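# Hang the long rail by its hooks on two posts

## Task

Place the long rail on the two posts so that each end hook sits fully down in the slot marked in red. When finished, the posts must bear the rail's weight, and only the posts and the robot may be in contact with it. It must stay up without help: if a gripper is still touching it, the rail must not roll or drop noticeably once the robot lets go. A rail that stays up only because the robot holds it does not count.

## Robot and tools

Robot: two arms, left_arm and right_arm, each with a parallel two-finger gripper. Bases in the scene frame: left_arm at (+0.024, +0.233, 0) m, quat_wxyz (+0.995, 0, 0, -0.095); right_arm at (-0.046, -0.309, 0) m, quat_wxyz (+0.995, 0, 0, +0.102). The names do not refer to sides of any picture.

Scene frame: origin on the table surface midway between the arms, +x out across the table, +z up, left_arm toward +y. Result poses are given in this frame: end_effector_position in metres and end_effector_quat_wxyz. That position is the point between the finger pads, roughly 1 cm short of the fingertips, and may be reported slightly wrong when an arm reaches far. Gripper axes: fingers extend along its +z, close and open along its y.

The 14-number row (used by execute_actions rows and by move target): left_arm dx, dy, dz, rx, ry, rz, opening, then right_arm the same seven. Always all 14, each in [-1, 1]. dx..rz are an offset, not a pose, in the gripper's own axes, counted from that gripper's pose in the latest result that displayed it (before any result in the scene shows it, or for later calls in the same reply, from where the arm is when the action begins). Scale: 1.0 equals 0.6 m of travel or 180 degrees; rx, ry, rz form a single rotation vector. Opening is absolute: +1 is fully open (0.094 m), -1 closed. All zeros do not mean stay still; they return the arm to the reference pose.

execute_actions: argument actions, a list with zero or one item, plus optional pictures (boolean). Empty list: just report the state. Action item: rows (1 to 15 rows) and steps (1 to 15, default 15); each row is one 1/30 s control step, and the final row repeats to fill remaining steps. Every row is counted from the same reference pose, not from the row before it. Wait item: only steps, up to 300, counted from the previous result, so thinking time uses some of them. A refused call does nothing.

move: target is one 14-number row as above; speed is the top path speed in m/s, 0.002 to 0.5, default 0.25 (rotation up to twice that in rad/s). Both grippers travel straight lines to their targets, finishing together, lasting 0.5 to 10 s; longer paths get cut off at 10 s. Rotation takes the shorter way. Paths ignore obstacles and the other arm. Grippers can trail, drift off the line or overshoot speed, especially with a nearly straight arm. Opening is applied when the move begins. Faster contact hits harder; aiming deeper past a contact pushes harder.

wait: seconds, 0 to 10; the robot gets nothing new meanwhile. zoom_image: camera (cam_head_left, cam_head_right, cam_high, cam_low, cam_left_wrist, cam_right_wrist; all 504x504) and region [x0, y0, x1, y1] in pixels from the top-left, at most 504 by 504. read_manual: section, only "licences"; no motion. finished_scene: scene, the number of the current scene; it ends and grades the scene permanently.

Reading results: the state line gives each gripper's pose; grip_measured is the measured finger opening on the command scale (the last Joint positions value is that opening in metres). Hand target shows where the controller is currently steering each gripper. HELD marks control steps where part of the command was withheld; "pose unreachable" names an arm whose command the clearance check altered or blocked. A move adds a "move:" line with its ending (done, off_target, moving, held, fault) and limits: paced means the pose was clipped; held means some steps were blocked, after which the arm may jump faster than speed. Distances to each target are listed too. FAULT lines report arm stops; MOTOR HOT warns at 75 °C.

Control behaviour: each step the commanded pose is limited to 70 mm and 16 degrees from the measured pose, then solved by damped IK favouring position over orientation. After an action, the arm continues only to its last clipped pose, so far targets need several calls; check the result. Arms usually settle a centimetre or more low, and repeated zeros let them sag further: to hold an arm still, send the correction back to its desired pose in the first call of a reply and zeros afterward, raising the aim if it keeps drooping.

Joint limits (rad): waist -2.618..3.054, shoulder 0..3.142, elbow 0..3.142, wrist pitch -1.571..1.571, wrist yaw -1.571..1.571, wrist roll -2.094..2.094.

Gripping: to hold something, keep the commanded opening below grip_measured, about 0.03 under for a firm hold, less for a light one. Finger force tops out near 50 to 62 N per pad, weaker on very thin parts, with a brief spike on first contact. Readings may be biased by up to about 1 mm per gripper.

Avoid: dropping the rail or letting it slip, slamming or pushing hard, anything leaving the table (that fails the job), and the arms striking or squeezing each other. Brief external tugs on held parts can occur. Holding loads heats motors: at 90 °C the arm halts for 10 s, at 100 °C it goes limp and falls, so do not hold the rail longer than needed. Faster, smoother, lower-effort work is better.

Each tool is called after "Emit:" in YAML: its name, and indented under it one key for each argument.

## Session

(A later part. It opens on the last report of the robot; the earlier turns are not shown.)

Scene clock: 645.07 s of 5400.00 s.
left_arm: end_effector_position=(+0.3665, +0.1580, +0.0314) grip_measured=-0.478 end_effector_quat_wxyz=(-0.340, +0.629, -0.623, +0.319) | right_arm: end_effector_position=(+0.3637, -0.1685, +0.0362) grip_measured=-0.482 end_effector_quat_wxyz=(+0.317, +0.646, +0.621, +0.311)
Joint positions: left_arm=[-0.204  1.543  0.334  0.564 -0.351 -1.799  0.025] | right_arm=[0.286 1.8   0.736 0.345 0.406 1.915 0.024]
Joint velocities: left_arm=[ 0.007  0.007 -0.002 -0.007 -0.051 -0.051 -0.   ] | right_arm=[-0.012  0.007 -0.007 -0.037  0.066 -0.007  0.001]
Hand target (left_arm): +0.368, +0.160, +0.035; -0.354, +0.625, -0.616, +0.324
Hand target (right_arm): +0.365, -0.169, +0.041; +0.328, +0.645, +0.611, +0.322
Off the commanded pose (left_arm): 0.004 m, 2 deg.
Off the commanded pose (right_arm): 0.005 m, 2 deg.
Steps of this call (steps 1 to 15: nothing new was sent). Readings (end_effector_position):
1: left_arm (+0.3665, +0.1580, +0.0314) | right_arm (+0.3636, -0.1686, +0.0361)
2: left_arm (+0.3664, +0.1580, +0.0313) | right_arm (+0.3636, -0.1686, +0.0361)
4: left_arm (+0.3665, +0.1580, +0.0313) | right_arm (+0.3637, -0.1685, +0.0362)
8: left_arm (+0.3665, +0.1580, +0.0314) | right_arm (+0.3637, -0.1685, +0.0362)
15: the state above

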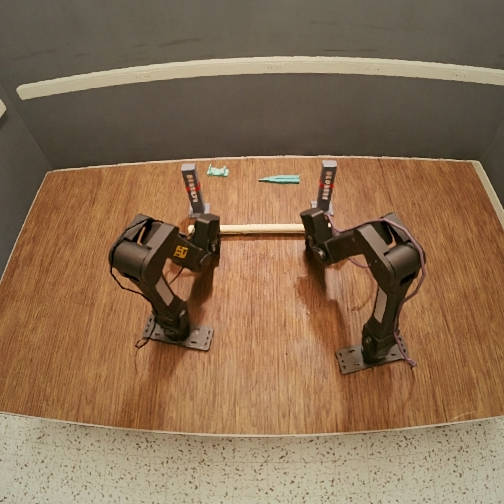

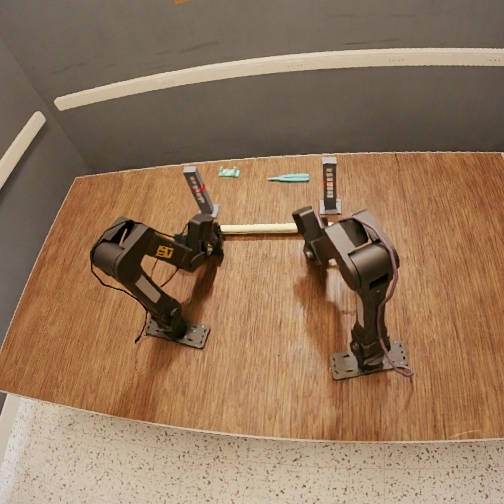

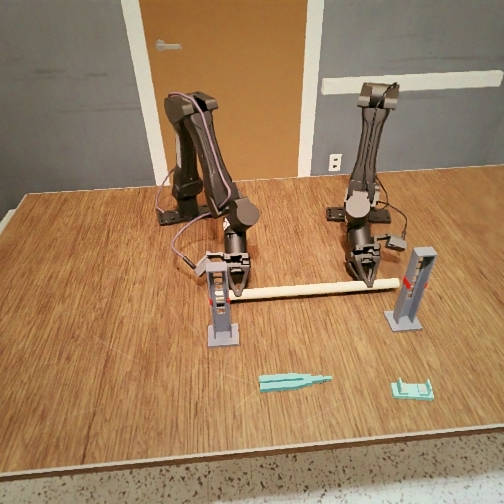

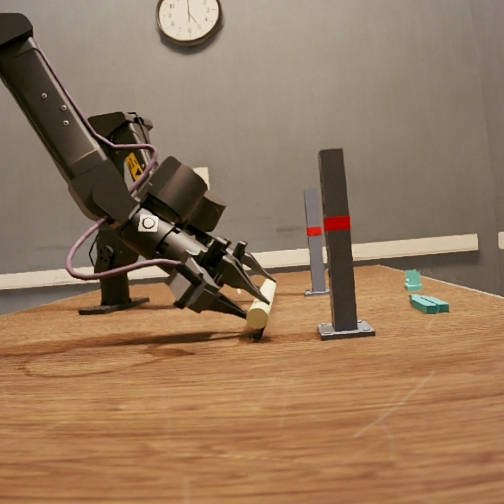

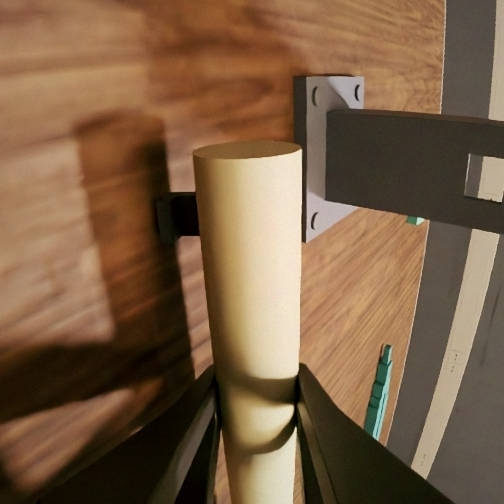

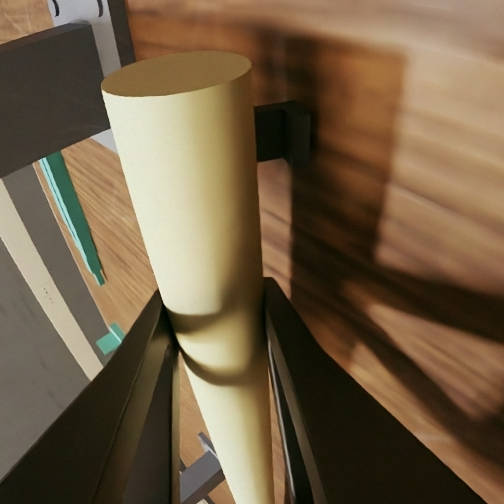

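Emit:
execute_actions:
  actions:
    - {"rows": [ [-0.0033,-0.0064,-0.0013,0.0099,-0.0043,0.0005,-0.51,-0.0008,0.0082,-0.0025,-0.0111,-0.0017,0.0038,-0.514], [-0.0033,-0.0064,-0.0013,0.0099,-0.0043,0.0005,-0.50,-0.0008,0.0082,-0.0025,-0.0111,-0.0017,0.0038,-0.504], [-0.0033,-0.0064,-0.0013,0.0099,-0.0043,0.0005,-0.49,-0.0008,0.0082,-0.0025,-0.0111,-0.0017,0.0038,-0.494], [-0.0033,-0.0064,-0.0013,0.0099,-0.0043,0.0005,-0.483,-0.0008,0.0082,-0.0025,-0.0111,-0.0017,0.0038,-0.487], [-0.0033,-0.0064,-0.0013,0.0099,-0.0043,0.0005,-0.476,-0.0008,0.0082,-0.0025,-0.0111,-0.0017,0.0038,-0.48], [-0.0033,-0.0064,-0.0013,0.0099,-0.0043,0.0005,-0.469,-0.0008,0.0082,-0.0025,-0.0111,-0.0017,0.0038,-0.473], [-0.0033,-0.0064,-0.0013,0.0099,-0.0043,0.0005,-0.462,-0.0008,0.0082,-0.0025,-0.0111,-0.0017,0.0038,-0.466], [-0.0033,-0.0064,-0.0013,0.0099,-0.0043,0.0005,-0.455,-0.0008,0.0082,-0.0025,-0.0111,-0.0017,0.0038,-0.459], [-0.0033,-0.0064,-0.0013,0.0099,-0.0043,0.0005,-0.448,-0.0008,0.0082,-0.0025,-0.0111,-0.0017,0.0038,-0.452], [-0.0033,-0.0064,-0.0013,0.0099,-0.0043,0.0005,-0.441,-0.0008,0.0082,-0.0025,-0.0111,-0.0017,0.0038,-0.445], [-0.0033,-0.0064,-0.0013,0.0099,-0.0043,0.0005,-0.435,-0.0008,0.0082,-0.0025,-0.0111,-0.0017,0.0038,-0.439] ], "steps": 15}
  pictures: false

Emit:
move:
  target: [-0.0017, -0.0031, -0.0102, -0.0833, 0, 0, -0.435, -0.0008, 0.0026, -0.0104, 0.0722, 0, 0, -0.439]
  speed: 0.04

Emit:
zoom_image:
  camera: "cam_low"
  region: [190, 240, 320, 350]

Scene clock: 727.97 s of 5400.00 s.
left_arm: end_effector_position=(+0.3691, +0.1577, +0.0352) grip_measured=-0.438 end_effector_quat_wxyz=(-0.344, +0.628, -0.617, +0.326) | right_arm: end_effector_position=(+0.3660, -0.1674, +0.0392) grip_measured=-0.442 end_effector_quat_wxyz=(+0.319, +0.645, +0.617, +0.318)
Joint positions: left_arm=[-0.204  1.543  0.334  0.583 -0.356 -1.799  0.026] | right_arm=[0.286 1.8   0.736 0.361 0.407 1.915 0.026]
Joint velocities: left_arm=[ 0.007  0.007 -0.012  0.139 -0.022  0.037  0.   ] | right_arm=[-0.002 -0.007  0.012  0.139 -0.022 -0.095 -0.   ]
Hand target (left_arm): +0.368, +0.160, +0.035; -0.353, +0.625, -0.616, +0.324
Hand target (right_arm): +0.365, -0.169, +0.041; +0.328, +0.645, +0.611, +0.322
Off the commanded pose (left_arm): 0.002 m, 1 deg.
Off the commanded pose (right_arm): 0.003 m, 1 deg.
Steps of this call (steps 1 to 90: nothing new was sent; then 79.40 s passed at rest; steps 91 to 105: all 15 steps of this action). Readings (end_effector_position):
91: left_arm (+0.3665, +0.1580, +0.0314) | right_arm (+0.3637, -0.1685, +0.0362)
92: left_arm (+0.3665, +0.1580, +0.0314) | right_arm (+0.3637, -0.1685, +0.0362)
94: left_arm (+0.3665, +0.1580, +0.0314) | right_arm (+0.3637, -0.1685, +0.0362)
98: left_arm (+0.3665, +0.1580, +0.0314) | right_arm (+0.3637, -0.1685, +0.0362)
105: the state above

Scene clock: 732.03 s of 5400.00 s.
left_arm: end_effector_position=(+0.3624, +0.1574, +0.0342) grip_measured=-0.438 end_effector_quat_wxyz=(-0.261, +0.662, -0.658, +0.245) | right_arm: end_effector_position=(+0.3529, -0.1684, +0.0260) grip_measured=-0.442 end_effector_quat_wxyz=(+0.241, +0.674, +0.659, +0.231)
Joint positions: left_arm=[-0.163  1.472  0.541  0.054 -0.256 -1.839  0.026] | right_arm=[ 0.257  1.8    0.903 -0.054  0.303  1.957  0.026]
Joint velocities: left_arm=[-0.002 -0.012  0.002 -0.037 -0.081  0.037 -0.   ] | right_arm=[-0.027 -0.007 -0.002  0.066  0.022  0.007  0.   ]
Hand target (left_arm): +0.368, +0.158, +0.045; -0.265, +0.665, -0.651, +0.253
Hand target (right_arm): +0.363, -0.167, +0.045; +0.247, +0.676, +0.649, +0.249
Off the commanded pose (left_arm): 0.012 m, 1 deg.
Off the commanded pose (right_arm): 0.022 m, 3 deg.
move: off_target (left_arm, right_arm)

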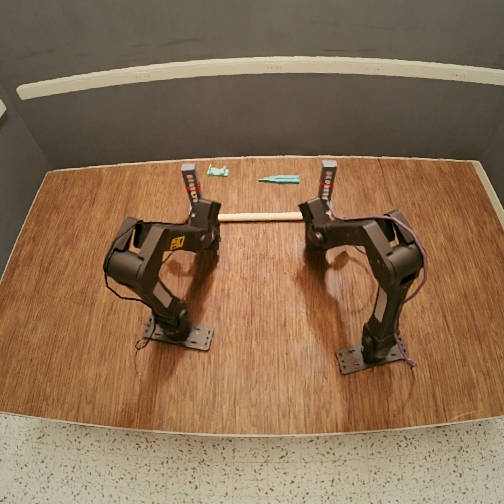

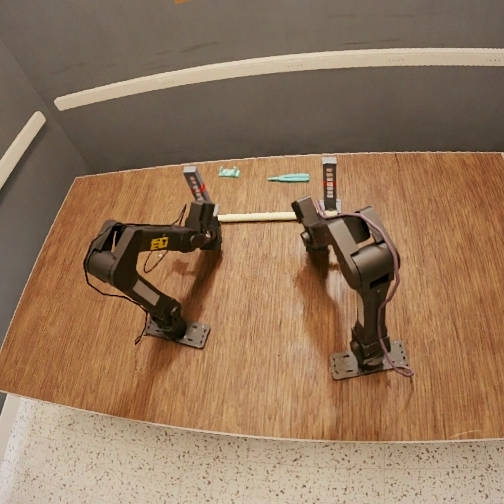

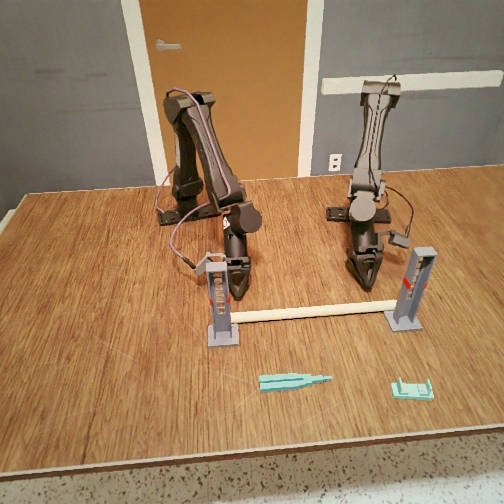

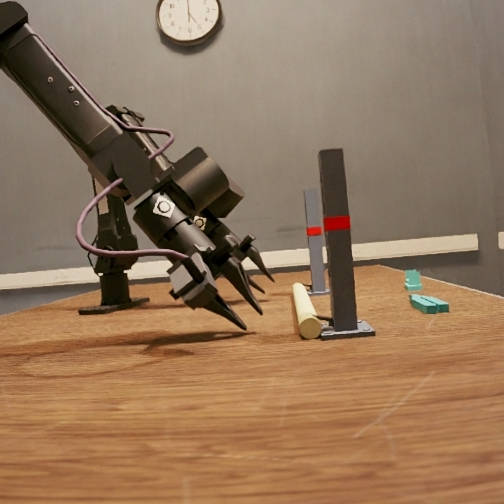

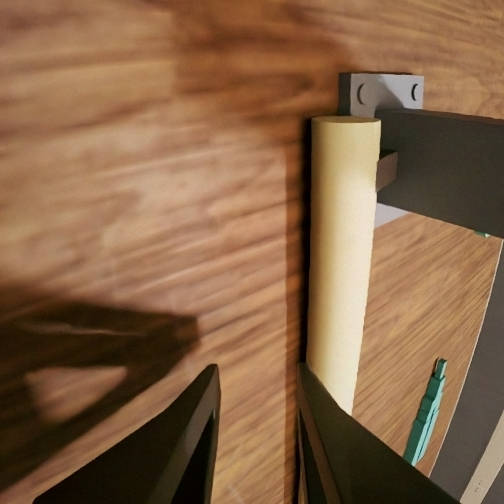

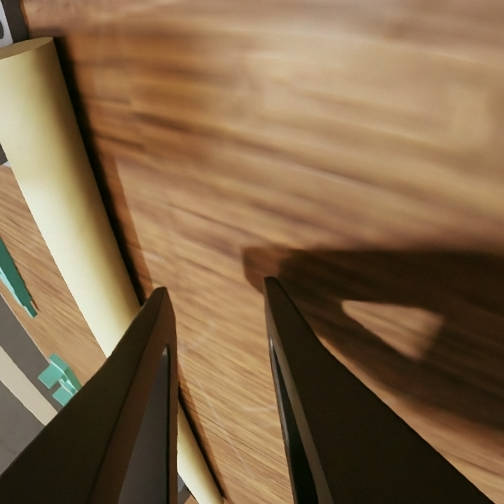

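Region (190, 240, 320, 350) of cam_low's 504x504 image, scaled by 3.877, with more detail than that image has; it fills the top 426 rows of this view, and the rest is white.

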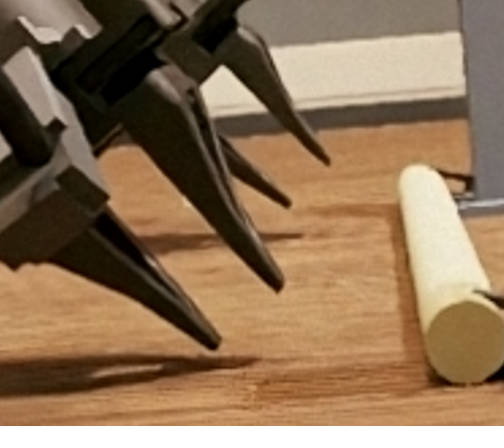

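Emit:
zoom_image:
  camera: "cam_low"
  region: [270, 260, 390, 350]

Emit:
zoom_image:
  camera: "cam_high"
  region: [180, 230, 460, 360]

Region (270, 260, 390, 350) of cam_low's 504x504 image, scaled by 4.200, with more detail than that image has; it fills the top 378 rows of this view, and the rest is white.

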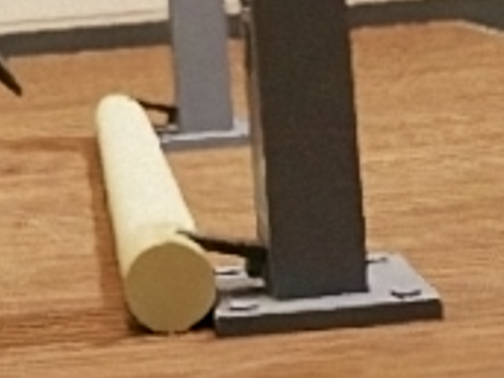

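Region (180, 230, 460, 360) of cam_high's 504x504 image, scaled by 1.800, with more detail than that image has; it fills the top 234 rows of this view, and the rest is white.

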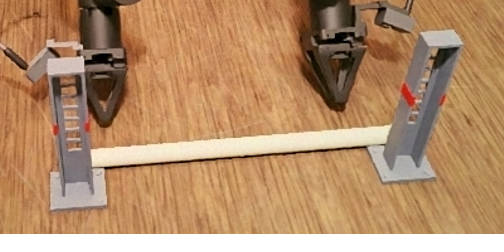

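Emit:
execute_actions:
  actions:
    - {"rows": [ [-0.0012,-0.0210,-0.0085,0.0056,0,-0.0049,-0.435,0.0025,0.0360,-0.0159,-0.0113,0.0033,0.0070,-0.439], [-0.0013,-0.0231,-0.0100,0.0056,0,-0.0049,-0.435,0.0025,0.0389,-0.0178,-0.0113,0.0033,0.0070,-0.439], [-0.0013,-0.0251,-0.0114,0.0056,0,-0.0049,-0.435,0.0025,0.0419,-0.0197,-0.0113,0.0033,0.0070,-0.439], [-0.0014,-0.0272,-0.0129,0.0056,0,-0.0049,-0.435,0.0025,0.0448,-0.0216,-0.0113,0.0033,0.0070,-0.439], [-0.0014,-0.0292,-0.0143,0.0056,0,-0.0049,-0.435,0.0025,0.0478,-0.0235,-0.0113,0.0033,0.0070,-0.439], [-0.0014,-0.0313,-0.0158,0.0056,0,-0.0049,-0.435,0.0025,0.0508,-0.0254,-0.0113,0.0033,0.0070,-0.439], [-0.0015,-0.0333,-0.0172,0.0056,0,-0.0049,-0.435,0.0025,0.0537,-0.0273,-0.0113,0.0033,0.0070,-0.439], [-0.0015,-0.0354,-0.0187,0.0056,0,-0.0049,-0.435,0.0025,0.0567,-0.0291,-0.0113,0.0033,0.0070,-0.439], [-0.0016,-0.0374,-0.0201,0.0056,0,-0.0049,-0.435,0.0025,0.0596,-0.0310,-0.0113,0.0033,0.0070,-0.439], [-0.0016,-0.0395,-0.0216,0.0056,0,-0.0049,-0.435,0.0025,0.0626,-0.0329,-0.0113,0.0033,0.0070,-0.439], [-0.0016,-0.0415,-0.0230,0.0056,0,-0.0049,-0.435,0.0025,0.0656,-0.0348,-0.0113,0.0033,0.0070,-0.439], [-0.0017,-0.0436,-0.0245,0.0056,0,-0.0049,-0.435,0.0025,0.0685,-0.0367,-0.0113,0.0033,0.0070,-0.439], [-0.0017,-0.0456,-0.0259,0.0056,0,-0.0049,-0.435,0.0025,0.0715,-0.0386,-0.0113,0.0033,0.0070,-0.439], [-0.0018,-0.0477,-0.0274,0.0056,0,-0.0049,-0.435,0.0025,0.0744,-0.0405,-0.0113,0.0033,0.0070,-0.439], [-0.0018,-0.0497,-0.0288,0.0056,0,-0.0049,-0.435,0.0025,0.0774,-0.0424,-0.0113,0.0033,0.0070,-0.439] ], "steps": 15}
  pictures: false

Emit:
move:
  target: [0.0198, -0.0822, 0.0443, -0.1109, 0.0074, 0.0004, -0.15, 0.0220, 0.0987, 0.0325, 0.0889, 0.0057, -0.0057, -0.15]
  speed: 0.08

Scene clock: 852.53 s of 5400.00 s.
left_arm: end_effector_position=(+0.3710, +0.1563, +0.0561) grip_measured=-0.438 end_effector_quat_wxyz=(-0.265, +0.663, -0.652, +0.254) | right_arm: end_effector_position=(+0.3662, -0.1658, +0.0525) grip_measured=-0.442 end_effector_quat_wxyz=(+0.243, +0.676, +0.653, +0.241)
Joint positions: left_arm=[-0.156  1.434  0.601 -0.022 -0.253 -1.839  0.026] | right_arm=[ 0.246  1.777  0.987 -0.14   0.297  1.957  0.026]
Joint velocities: left_arm=[-0.002 -0.061  0.125 -0.212 -0.022 -0.022  0.   ] | right_arm=[-0.032 -0.056  0.222 -0.242 -0.081  0.022 -0.   ]
Hand target (left_arm): +0.373, +0.159, +0.067; -0.266, +0.665, -0.650, +0.254
Hand target (right_arm): +0.373, -0.167, +0.074; +0.247, +0.675, +0.649, +0.250
Off the commanded pose (left_arm): 0.011 m, 0 deg.
Off the commanded pose (right_arm): 0.023 m, 1 deg.
Steps of this call (steps 1 to 90: nothing new was sent; then 117.00 s passed at rest; steps 91 to 105: all 15 steps of this action). Readings (end_effector_position):
91: left_arm (+0.3620, +0.1574, +0.0339) | right_arm (+0.3525, -0.1685, +0.0256)
92: left_arm (+0.3619, +0.1575, +0.0339) | right_arm (+0.3522, -0.1686, +0.0254)
94: left_arm (+0.3621, +0.1573, +0.0347) | right_arm (+0.3520, -0.1686, +0.0258)
98: left_arm (+0.3653, +0.1568, +0.0424) | right_arm (+0.3561, -0.1671, +0.0332)
105: the state above

Scene clock: 855.77 s of 5400.00 s.
left_arm: end_effector_position=(+0.4209, +0.1437, +0.0689) grip_measured=-0.153 end_effector_quat_wxyz=(-0.135, +0.695, -0.691, +0.144) | right_arm: end_effector_position=(+0.4178, -0.1531, +0.0650) grip_measured=-0.153 end_effector_quat_wxyz=(+0.138, +0.696, +0.691, +0.137)
Joint positions: left_arm=[-0.073  1.774  1.215 -0.624 -0.091 -1.822  0.04 ] | right_arm=[ 0.169  2.099  1.654 -0.759  0.143  1.926  0.04 ]
Joint velocities: left_arm=[ 0.007 -0.017 -0.002 -0.007 -0.081 -0.022  0.001] | right_arm=[ 0.017 -0.017 -0.017 -0.022 -0.022 -0.051 -0.   ]
Hand target (left_arm): +0.423, +0.146, +0.071; -0.134, +0.694, -0.693, +0.140
Hand target (right_arm): +0.424, -0.155, +0.075; +0.142, +0.695, +0.690, +0.143
Off the commanded pose (left_arm): 0.004 m, 1 deg.
Off the commanded pose (right_arm): 0.013 m, 1 deg.
move: off_target (right_arm)

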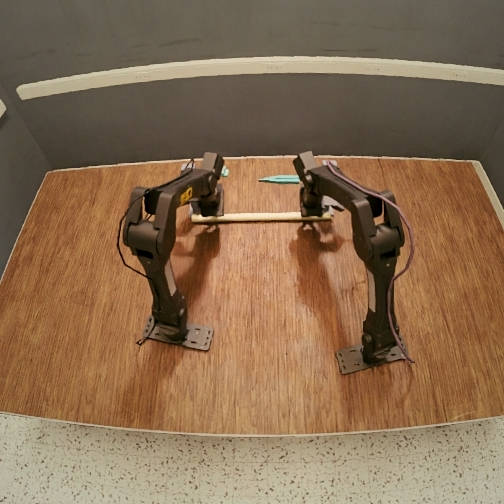

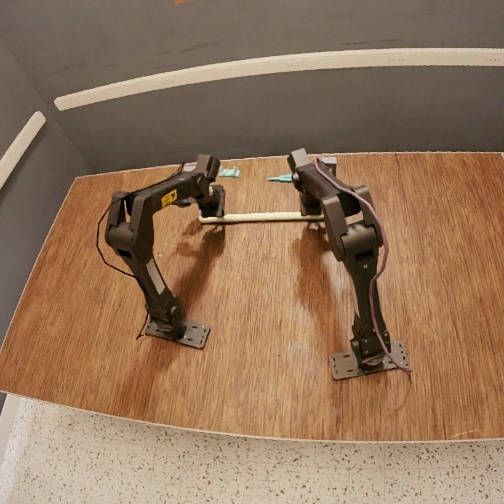

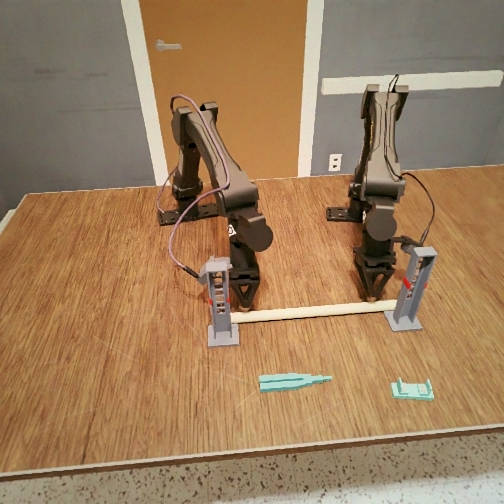

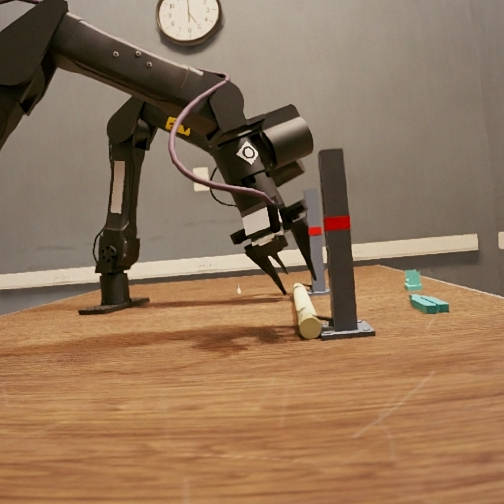

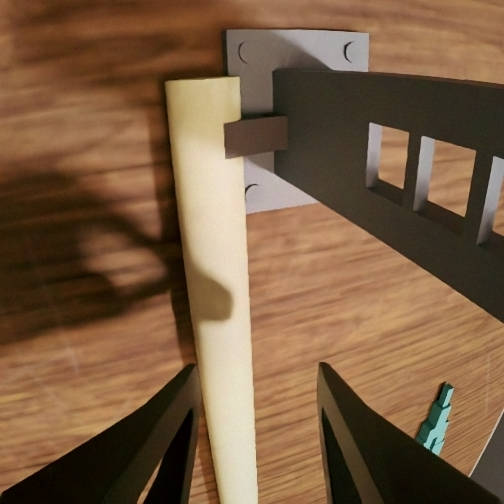

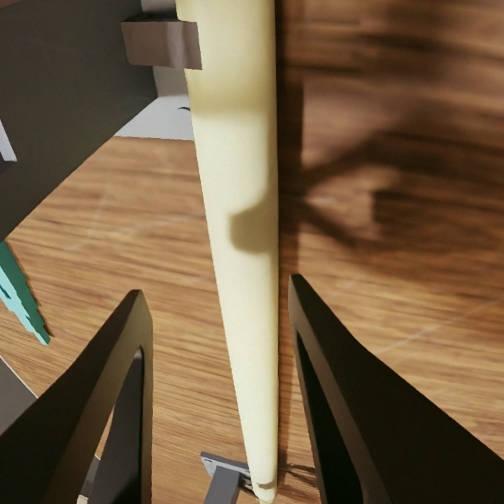

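Emit:
move:
  target: [-0.0095, 0.0152, 0.0478, -0.0265, -0.0037, 0.0024, -0.15, -0.0114, -0.0038, 0.0348, 0.0190, 0.0008, -0.0022, -0.15]
  speed: 0.04

Emit:
zoom_image:
  camera: "cam_low"
  region: [250, 250, 370, 350]

Scene clock: 965.63 s of 5400.00 s.
left_arm: end_effector_position=(+0.4189, +0.1465, +0.0358) grip_measured=-0.153 end_effector_quat_wxyz=(-0.110, +0.699, -0.698, +0.111) | right_arm: end_effector_position=(+0.4168, -0.1585, +0.0342) grip_measured=-0.153 end_effector_quat_wxyz=(+0.115, +0.699, +0.697, +0.110)
Joint positions: left_arm=[-0.061  1.87   1.228 -0.625 -0.075 -1.812  0.04 ] | right_arm=[ 0.149  2.174  1.671 -0.769  0.115  1.909  0.04 ]
Joint velocities: left_arm=[ 0.017  0.007 -0.002 -0.037  0.007  0.022 -0.   ] | right_arm=[-0.012 -0.002 -0.007  0.022  0.022  0.081  0.001]
Hand target (left_arm): +0.423, +0.148, +0.039; -0.111, +0.698, -0.699, +0.111
Hand target (right_arm): +0.423, -0.160, +0.045; +0.118, +0.698, +0.697, +0.117
Off the commanded pose (left_arm): 0.006 m, 0 deg.
Off the commanded pose (right_arm): 0.013 m, 1 deg.
After step 90, 105.47 s passed at rest.
move: off_target (right_arm)

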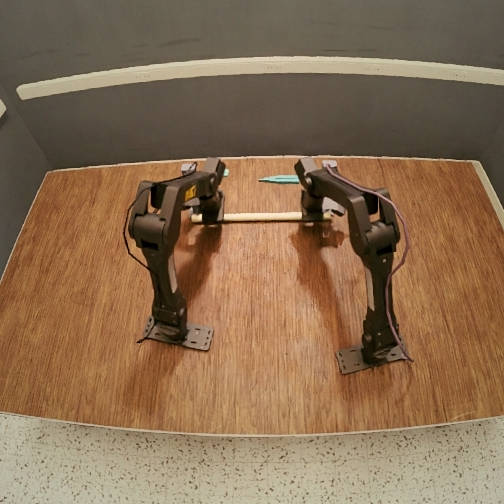

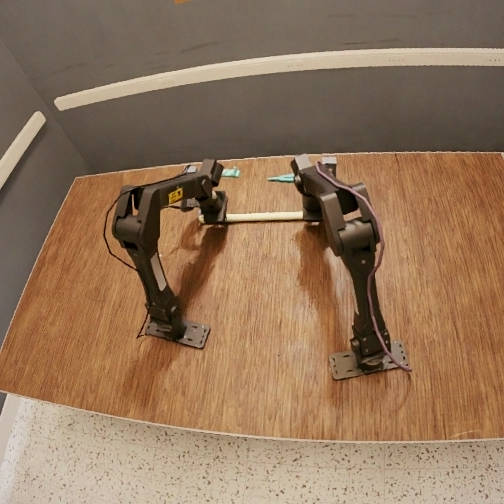

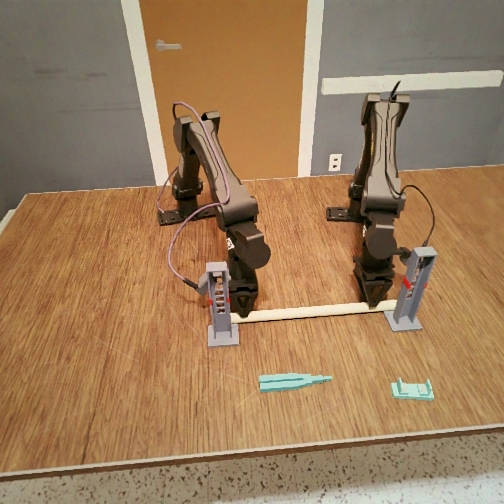

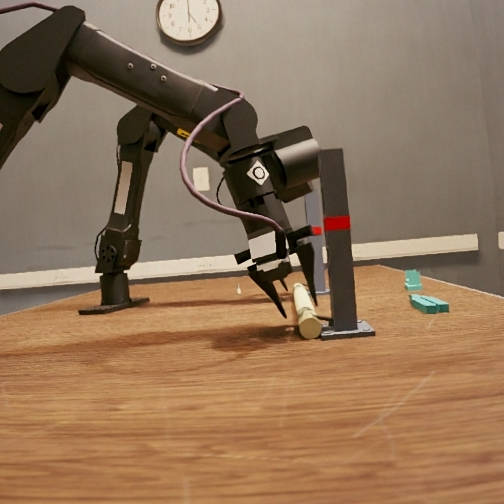

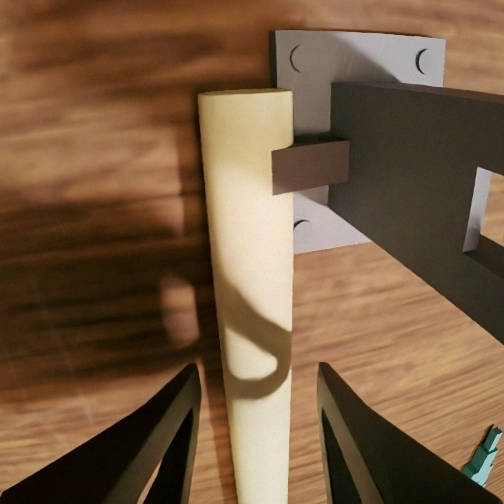

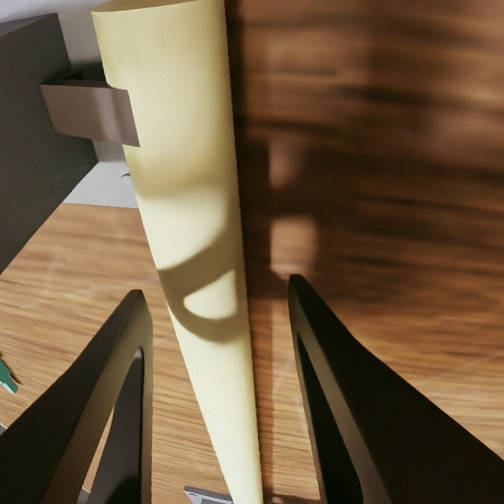

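Region (250, 250, 370, 350) of cam_low's 504x504 image, scaled by 4.200, with more detail than that image has.

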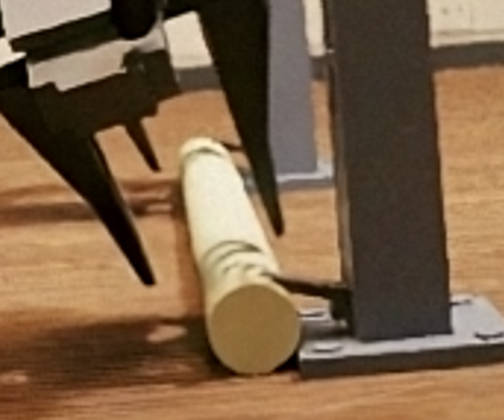

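Emit:
execute_actions:
  actions:
    - {"rows": [ [-0.0033,-0.0083,-0.0011,0.001,0,0,-0.15,-0.0025,0.0165,-0.0123,-0.0045,0.0019,0,-0.15], [-0.0033,-0.0082,0.0004,0.001,0,0,-0.15,-0.0025,0.0172,-0.0112,-0.0045,0.0019,0,-0.15], [-0.0033,-0.0081,0.0018,0.001,0,0,-0.15,-0.0025,0.0179,-0.0101,-0.0045,0.0019,0,-0.15], [-0.0033,-0.0080,0.0032,0.001,0,0,-0.15,-0.0025,0.0186,-0.0090,-0.0045,0.0019,0,-0.15], [-0.0033,-0.0079,0.0046,0.001,0,0,-0.16,-0.0025,0.0193,-0.0079,-0.0045,0.0019,0,-0.16], [-0.0033,-0.0078,0.0061,0.001,0,0,-0.17,-0.0025,0.0200,-0.0068,-0.0045,0.0019,0,-0.17], [-0.0033,-0.0077,0.0075,0.001,0,0,-0.18,-0.0025,0.0207,-0.0057,-0.0045,0.0019,0,-0.18], [-0.0033,-0.0076,0.0089,0.001,0,0,-0.19,-0.0025,0.0214,-0.0045,-0.0045,0.0019,0,-0.19], [-0.0033,-0.0076,0.0103,0.001,0,0,-0.20,-0.0025,0.0221,-0.0034,-0.0045,0.0019,0,-0.20], [-0.0033,-0.0075,0.0118,0.001,0,0,-0.21,-0.0025,0.0228,-0.0023,-0.0045,0.0019,0,-0.21], [-0.0033,-0.0074,0.0132,0.001,0,0,-0.22,-0.0025,0.0235,-0.0012,-0.0045,0.0019,0,-0.22], [-0.0033,-0.0073,0.0146,0.001,0,0,-0.23,-0.0025,0.0235,-0.0001,-0.0045,0.0019,0,-0.23], [-0.0033,-0.0072,0.0160,0.001,0,0,-0.24,-0.0025,0.0235,0.0010,-0.0045,0.0019,0,-0.24], [-0.0033,-0.0071,0.0175,0.001,0,0,-0.25,-0.0025,0.0235,0.0021,-0.0045,0.0019,0,-0.25], [-0.0033,-0.0070,0.0189,0.001,0,0,-0.26,-0.0025,0.0235,0.0032,-0.0045,0.0019,0,-0.26] ], "steps": 15}
  pictures: false

Emit:
wait:
  seconds: 0.6

Emit:
zoom_image:
  camera: "cam_low"
  region: [250, 250, 370, 350]

Scene clock: 1086.13 s of 5400.00 s.
left_arm: end_effector_position=(+0.4214, +0.1456, +0.0283) grip_measured=-0.252 end_effector_quat_wxyz=(-0.108, +0.699, -0.699, +0.110) | right_arm: end_effector_position=(+0.4205, -0.1589, +0.0271) grip_measured=-0.252 end_effector_quat_wxyz=(+0.112, +0.699, +0.698, +0.106)
Joint positions: left_arm=[-0.061  1.893  1.228 -0.606 -0.074 -1.812  0.035] | right_arm=[ 0.145  2.203  1.692 -0.771  0.113  1.905  0.035]
Joint velocities: left_arm=[-0.022  0.061 -0.012  0.095 -0.022  0.022 -0.009] | right_arm=[-0.032  0.051  0.012 -0.051  0.051  0.007 -0.009]
Hand target (left_arm): +0.426, +0.148, +0.026; -0.111, +0.699, -0.698, +0.112
Hand target (right_arm): +0.430, -0.160, +0.037; +0.118, +0.698, +0.697, +0.117
Off the commanded pose (left_arm): 0.006 m, 0 deg.
Off the commanded pose (right_arm): 0.014 m, 1 deg.
Steps of this call (steps 1 to 90: nothing new was sent; then 117.00 s passed at rest; steps 91 to 105: all 15 steps of this action). Readings (end_effector_position):
91: left_arm (+0.4189, +0.1464, +0.0358) | right_arm (+0.4165, -0.1586, +0.0341)
92: left_arm (+0.4189, +0.1464, +0.0358) | right_arm (+0.4165, -0.1586, +0.0341)
94: left_arm (+0.4189, +0.1464, +0.0358) | right_arm (+0.4165, -0.1585, +0.0341)
98: left_arm (+0.4196, +0.1462, +0.0347) | right_arm (+0.4182, -0.1578, +0.0325)
105: the state above

Scene clock: 1086.73 s of 5400.00 s.
left_arm: end_effector_position=(+0.4235, +0.1450, +0.0275) grip_measured=-0.257 end_effector_quat_wxyz=(-0.110, +0.698, -0.698, +0.112) | right_arm: end_effector_position=(+0.4205, -0.1599, +0.0251) grip_measured=-0.257 end_effector_quat_wxyz=(+0.111, +0.699, +0.698, +0.104)
Joint positions: left_arm=[-0.061  1.897  1.228 -0.595 -0.074 -1.812  0.035] | right_arm=[ 0.143  2.207  1.692 -0.771  0.113  1.903  0.035]
Joint velocities: left_arm=[ 0.002 -0.017  0.002  0.037  0.051  0.022  0.001] | right_arm=[ 0.002  0.012 -0.007  0.037  0.037  0.037 -0.001]
Hand target (left_arm): +0.426, +0.148, +0.026; -0.111, +0.699, -0.698, +0.112
Hand target (right_arm): +0.430, -0.160, +0.037; +0.118, +0.698, +0.697, +0.117
Off the commanded pose (left_arm): 0.005 m, 0 deg.
Off the commanded pose (right_arm): 0.016 m, 2 deg.
Steps of this call (steps 1 to 18: nothing new was sent). Readings (end_effector_position):
1: left_arm (+0.4217, +0.1455, +0.0277) | right_arm (+0.4205, -0.1593, +0.0263)
2: left_arm (+0.4221, +0.1454, +0.0274) | right_arm (+0.4205, -0.1595, +0.0258)
4: left_arm (+0.4225, +0.1453, +0.0271) | right_arm (+0.4205, -0.1599, +0.0251)
8: left_arm (+0.4232, +0.1451, +0.0274) | right_arm (+0.4205, -0.1599, +0.0251)
18: the state above

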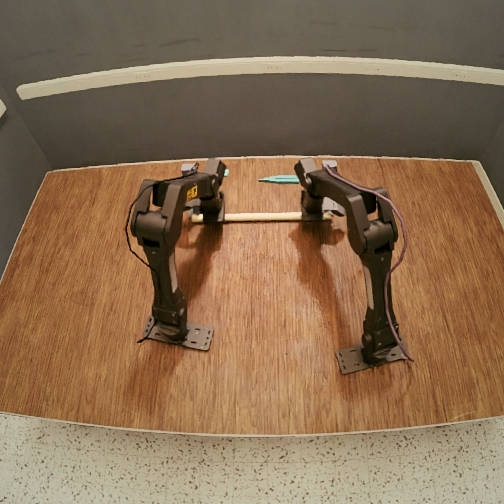

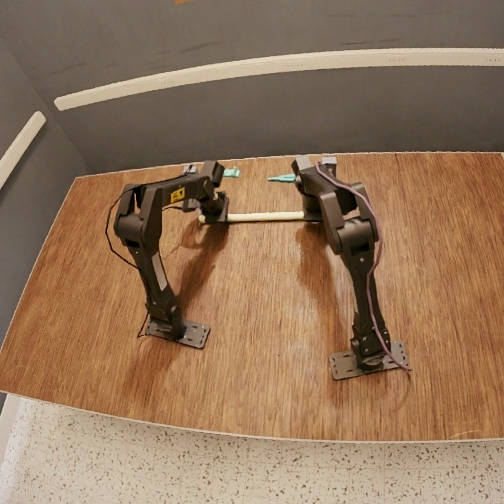

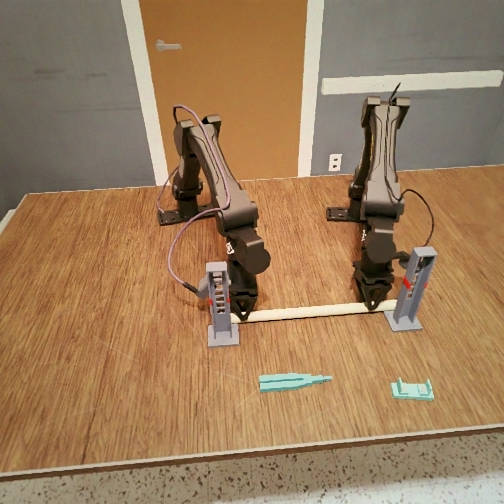

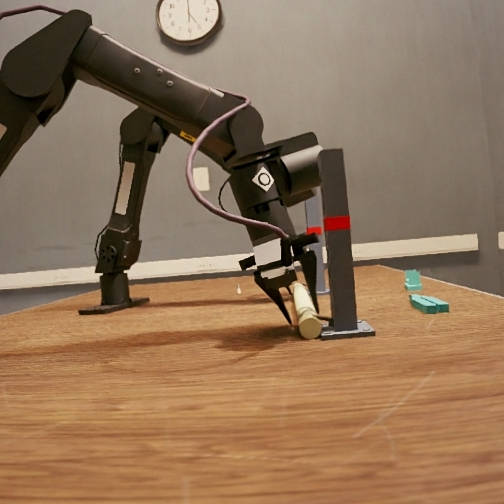

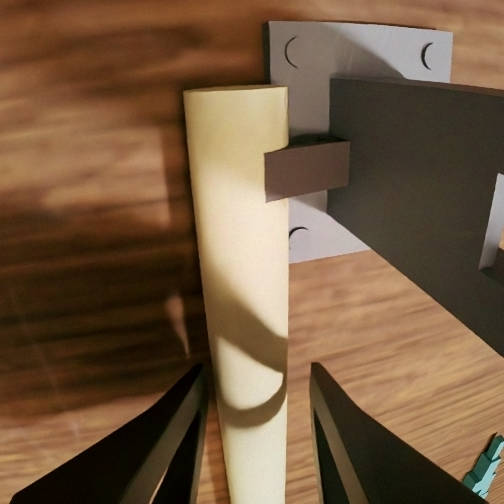

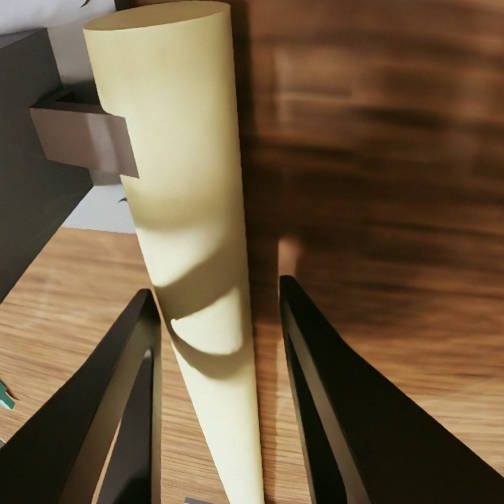

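Region (250, 250, 370, 350) of cam_low's 504x504 image, scaled by 4.200, with more detail than that image has.

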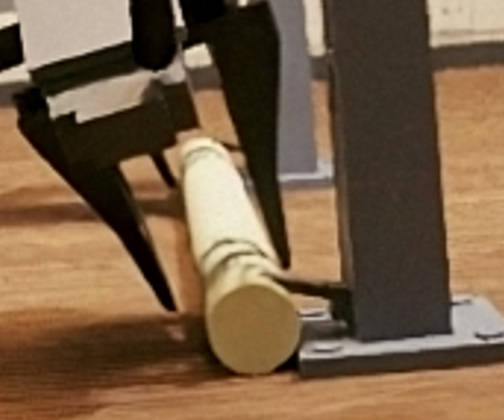

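Emit:
execute_actions:
  actions:
    - {"rows": [ [-0.0058,-0.0037,0.0044,0.0001,0,0,-0.26,0,0.0226,-0.0129,-0.0090,0.0027,0.0004,-0.26], [-0.0058,-0.0033,0.0054,-0.0002,0,0,-0.26,0,0.0231,-0.0123,-0.0090,0.0027,0.0004,-0.26], [-0.0058,-0.0030,0.0064,-0.0006,0,0,-0.26,0,0.0235,-0.0118,-0.0090,0.0027,0.0004,-0.26], [-0.0058,-0.0027,0.0074,-0.0010,0,0,-0.26,0,0.0240,-0.0113,-0.0090,0.0027,0.0004,-0.26], [-0.0058,-0.0024,0.0084,-0.0013,0,0,-0.26,0,0.0244,-0.0107,-0.0090,0.0027,0.0004,-0.26], [-0.0058,-0.0020,0.0094,-0.0017,0,0,-0.26,0,0.0248,-0.0102,-0.0090,0.0027,0.0004,-0.26], [-0.0058,-0.0017,0.0104,-0.0021,0,0,-0.26,0,0.0253,-0.0097,-0.0090,0.0027,0.0004,-0.26], [-0.0058,-0.0014,0.0113,-0.0024,0,0,-0.26,0,0.0257,-0.0091,-0.0090,0.0027,0.0004,-0.26], [-0.0058,-0.0011,0.0123,-0.0028,0,0,-0.26,0,0.0262,-0.0086,-0.0090,0.0027,0.0004,-0.26], [-0.0058,-0.0007,0.0133,-0.0032,0,0,-0.26,0,0.0266,-0.0081,-0.0090,0.0027,0.0004,-0.26], [-0.0058,-0.0004,0.0143,-0.0035,0,0,-0.26,0,0.0270,-0.0075,-0.0090,0.0027,0.0004,-0.26], [-0.0058,-0.0001,0.0153,-0.0039,0,0,-0.26,0,0.0275,-0.0070,-0.0090,0.0027,0.0004,-0.26], [-0.0058,0.0002,0.0163,-0.0043,0,0,-0.26,0,0.0279,-0.0065,-0.0090,0.0027,0.0004,-0.26], [-0.0058,0.0006,0.0173,-0.0046,0,0,-0.26,0,0.0284,-0.0059,-0.0090,0.0027,0.0004,-0.26], [-0.0058,0.0009,0.0183,-0.0050,0,0,-0.26,0,0.0288,-0.0054,-0.0090,0.0027,0.0004,-0.26] ], "steps": 15}
  pictures: false

Emit:
wait:
  seconds: 0.6

Emit:
zoom_image:
  camera: "cam_low"
  region: [250, 250, 370, 350]

Scene clock: 1151.83 s of 5400.00 s.
left_arm: end_effector_position=(+0.4237, +0.1459, +0.0193) grip_measured=-0.257 end_effector_quat_wxyz=(-0.104, +0.700, -0.698, +0.108) | right_arm: end_effector_position=(+0.4249, -0.1583, +0.0233) grip_measured=-0.257 end_effector_quat_wxyz=(+0.112, +0.699, +0.699, +0.105)
Joint positions: left_arm=[-0.056  1.92   1.228 -0.586 -0.068 -1.81   0.035] | right_arm=[ 0.143  2.226  1.715 -0.772  0.113  1.902  0.035]
Joint velocities: left_arm=[ 0.012  0.051 -0.012 -0.022  0.022 -0.022 -0.001] | right_arm=[-0.007  0.046  0.061  0.037  0.007 -0.007 -0.001]
Hand target (left_arm): +0.426, +0.148, +0.017; -0.104, +0.699, -0.699, +0.107
Hand target (right_arm): +0.436, -0.160, +0.033; +0.118, +0.698, +0.697, +0.117
Off the commanded pose (left_arm): 0.004 m, 0 deg.
Off the commanded pose (right_arm): 0.015 m, 2 deg.
Steps of this call (steps 1 to 90: nothing new was sent; then 61.60 s passed at rest; steps 91 to 105: all 15 steps of this action). Readings (end_effector_position):
91: left_arm (+0.4236, +0.1451, +0.0275) | right_arm (+0.4205, -0.1599, +0.0251)
92: left_arm (+0.4238, +0.1451, +0.0275) | right_arm (+0.4205, -0.1599, +0.0251)
94: left_arm (+0.4243, +0.1456, +0.0276) | right_arm (+0.4205, -0.1599, +0.0251)
98: left_arm (+0.4249, +0.1459, +0.0263) | right_arm (+0.4208, -0.1598, +0.0252)
105: the state above

Scene clock: 1152.43 s of 5400.00 s.
left_arm: end_effector_position=(+0.4238, +0.1456, +0.0180) grip_measured=-0.257 end_effector_quat_wxyz=(-0.103, +0.700, -0.699, +0.108) | right_arm: end_effector_position=(+0.4251, -0.1582, +0.0219) grip_measured=-0.257 end_effector_quat_wxyz=(+0.112, +0.698, +0.699, +0.104)
Joint positions: left_arm=[-0.056  1.923  1.228 -0.584 -0.067 -1.81   0.035] | right_arm=[ 0.143  2.23   1.716 -0.772  0.113  1.901  0.035]
Joint velocities: left_arm=[ 0.002 -0.002 -0.002 -0.007 -0.022  0.037 -0.   ] | right_arm=[-0.017  0.007 -0.002  0.037 -0.037  0.066 -0.   ]
Hand target (left_arm): +0.426, +0.148, +0.017; -0.104, +0.699, -0.699, +0.107
Hand target (right_arm): +0.436, -0.160, +0.033; +0.118, +0.698, +0.697, +0.117
Off the commanded pose (left_arm): 0.004 m, 0 deg.
Off the commanded pose (right_arm): 0.016 m, 2 deg.
Steps of this call (steps 1 to 18: nothing new was sent). Readings (end_effector_position):
1: left_arm (+0.4237, +0.1459, +0.0187) | right_arm (+0.4251, -0.1583, +0.0227)
2: left_arm (+0.4235, +0.1459, +0.0183) | right_arm (+0.4252, -0.1582, +0.0224)
4: left_arm (+0.4235, +0.1458, +0.0179) | right_arm (+0.4251, -0.1582, +0.0219)
8: left_arm (+0.4238, +0.1457, +0.0180) | right_arm (+0.4251, -0.1582, +0.0219)
18: the state above

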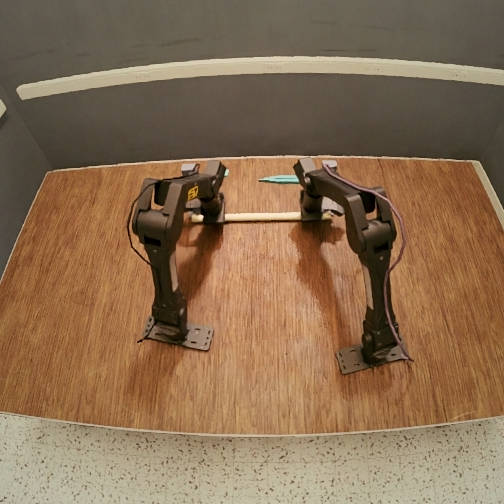

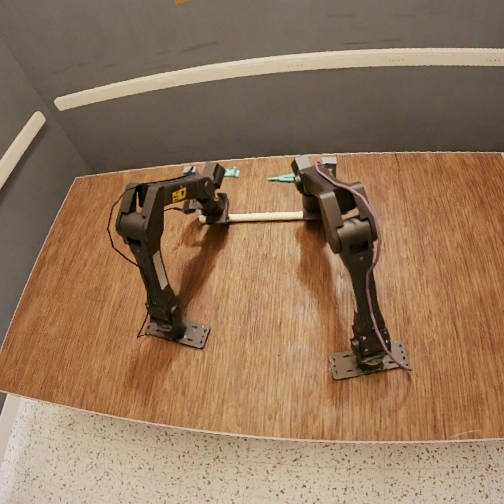

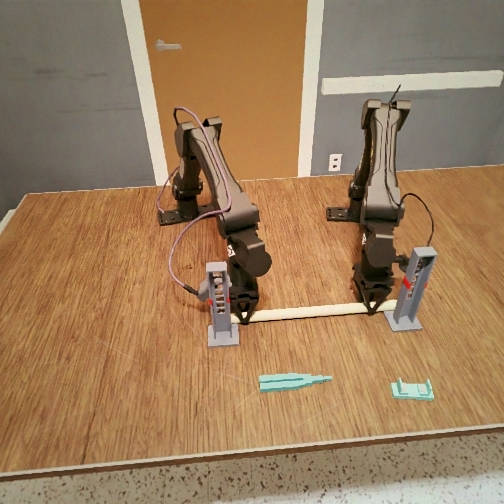

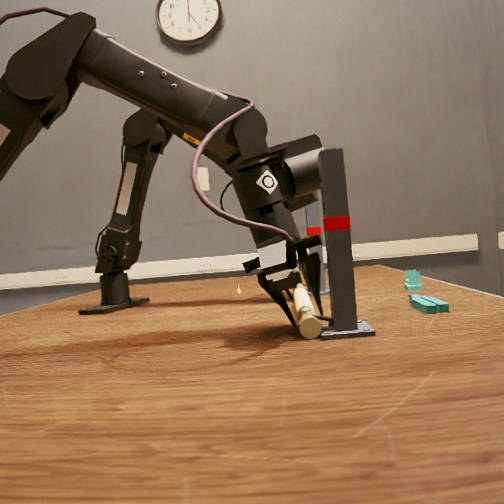

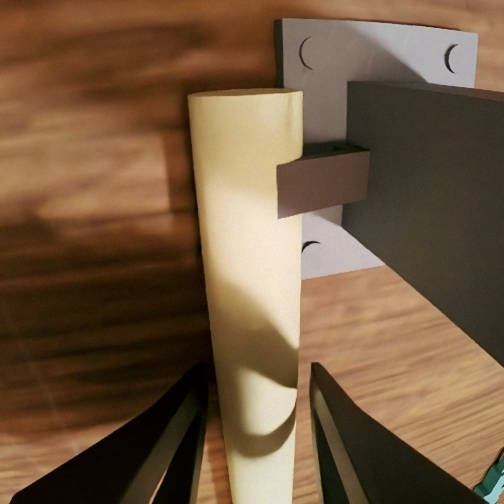

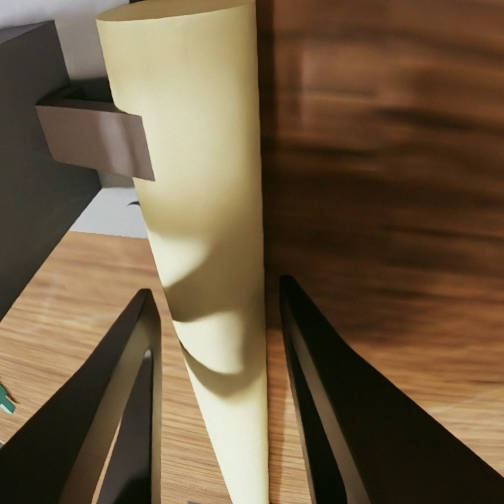

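Region (250, 250, 370, 350) of cam_low's 504x504 image, scaled by 4.200, with more detail than that image has.

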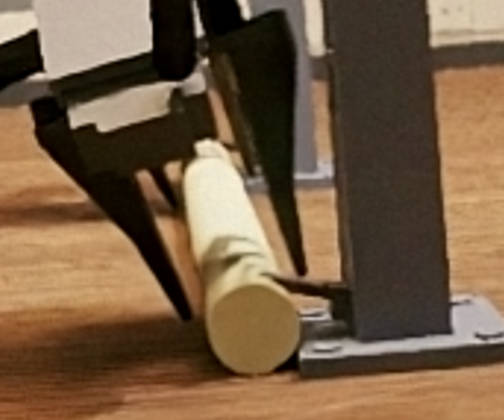

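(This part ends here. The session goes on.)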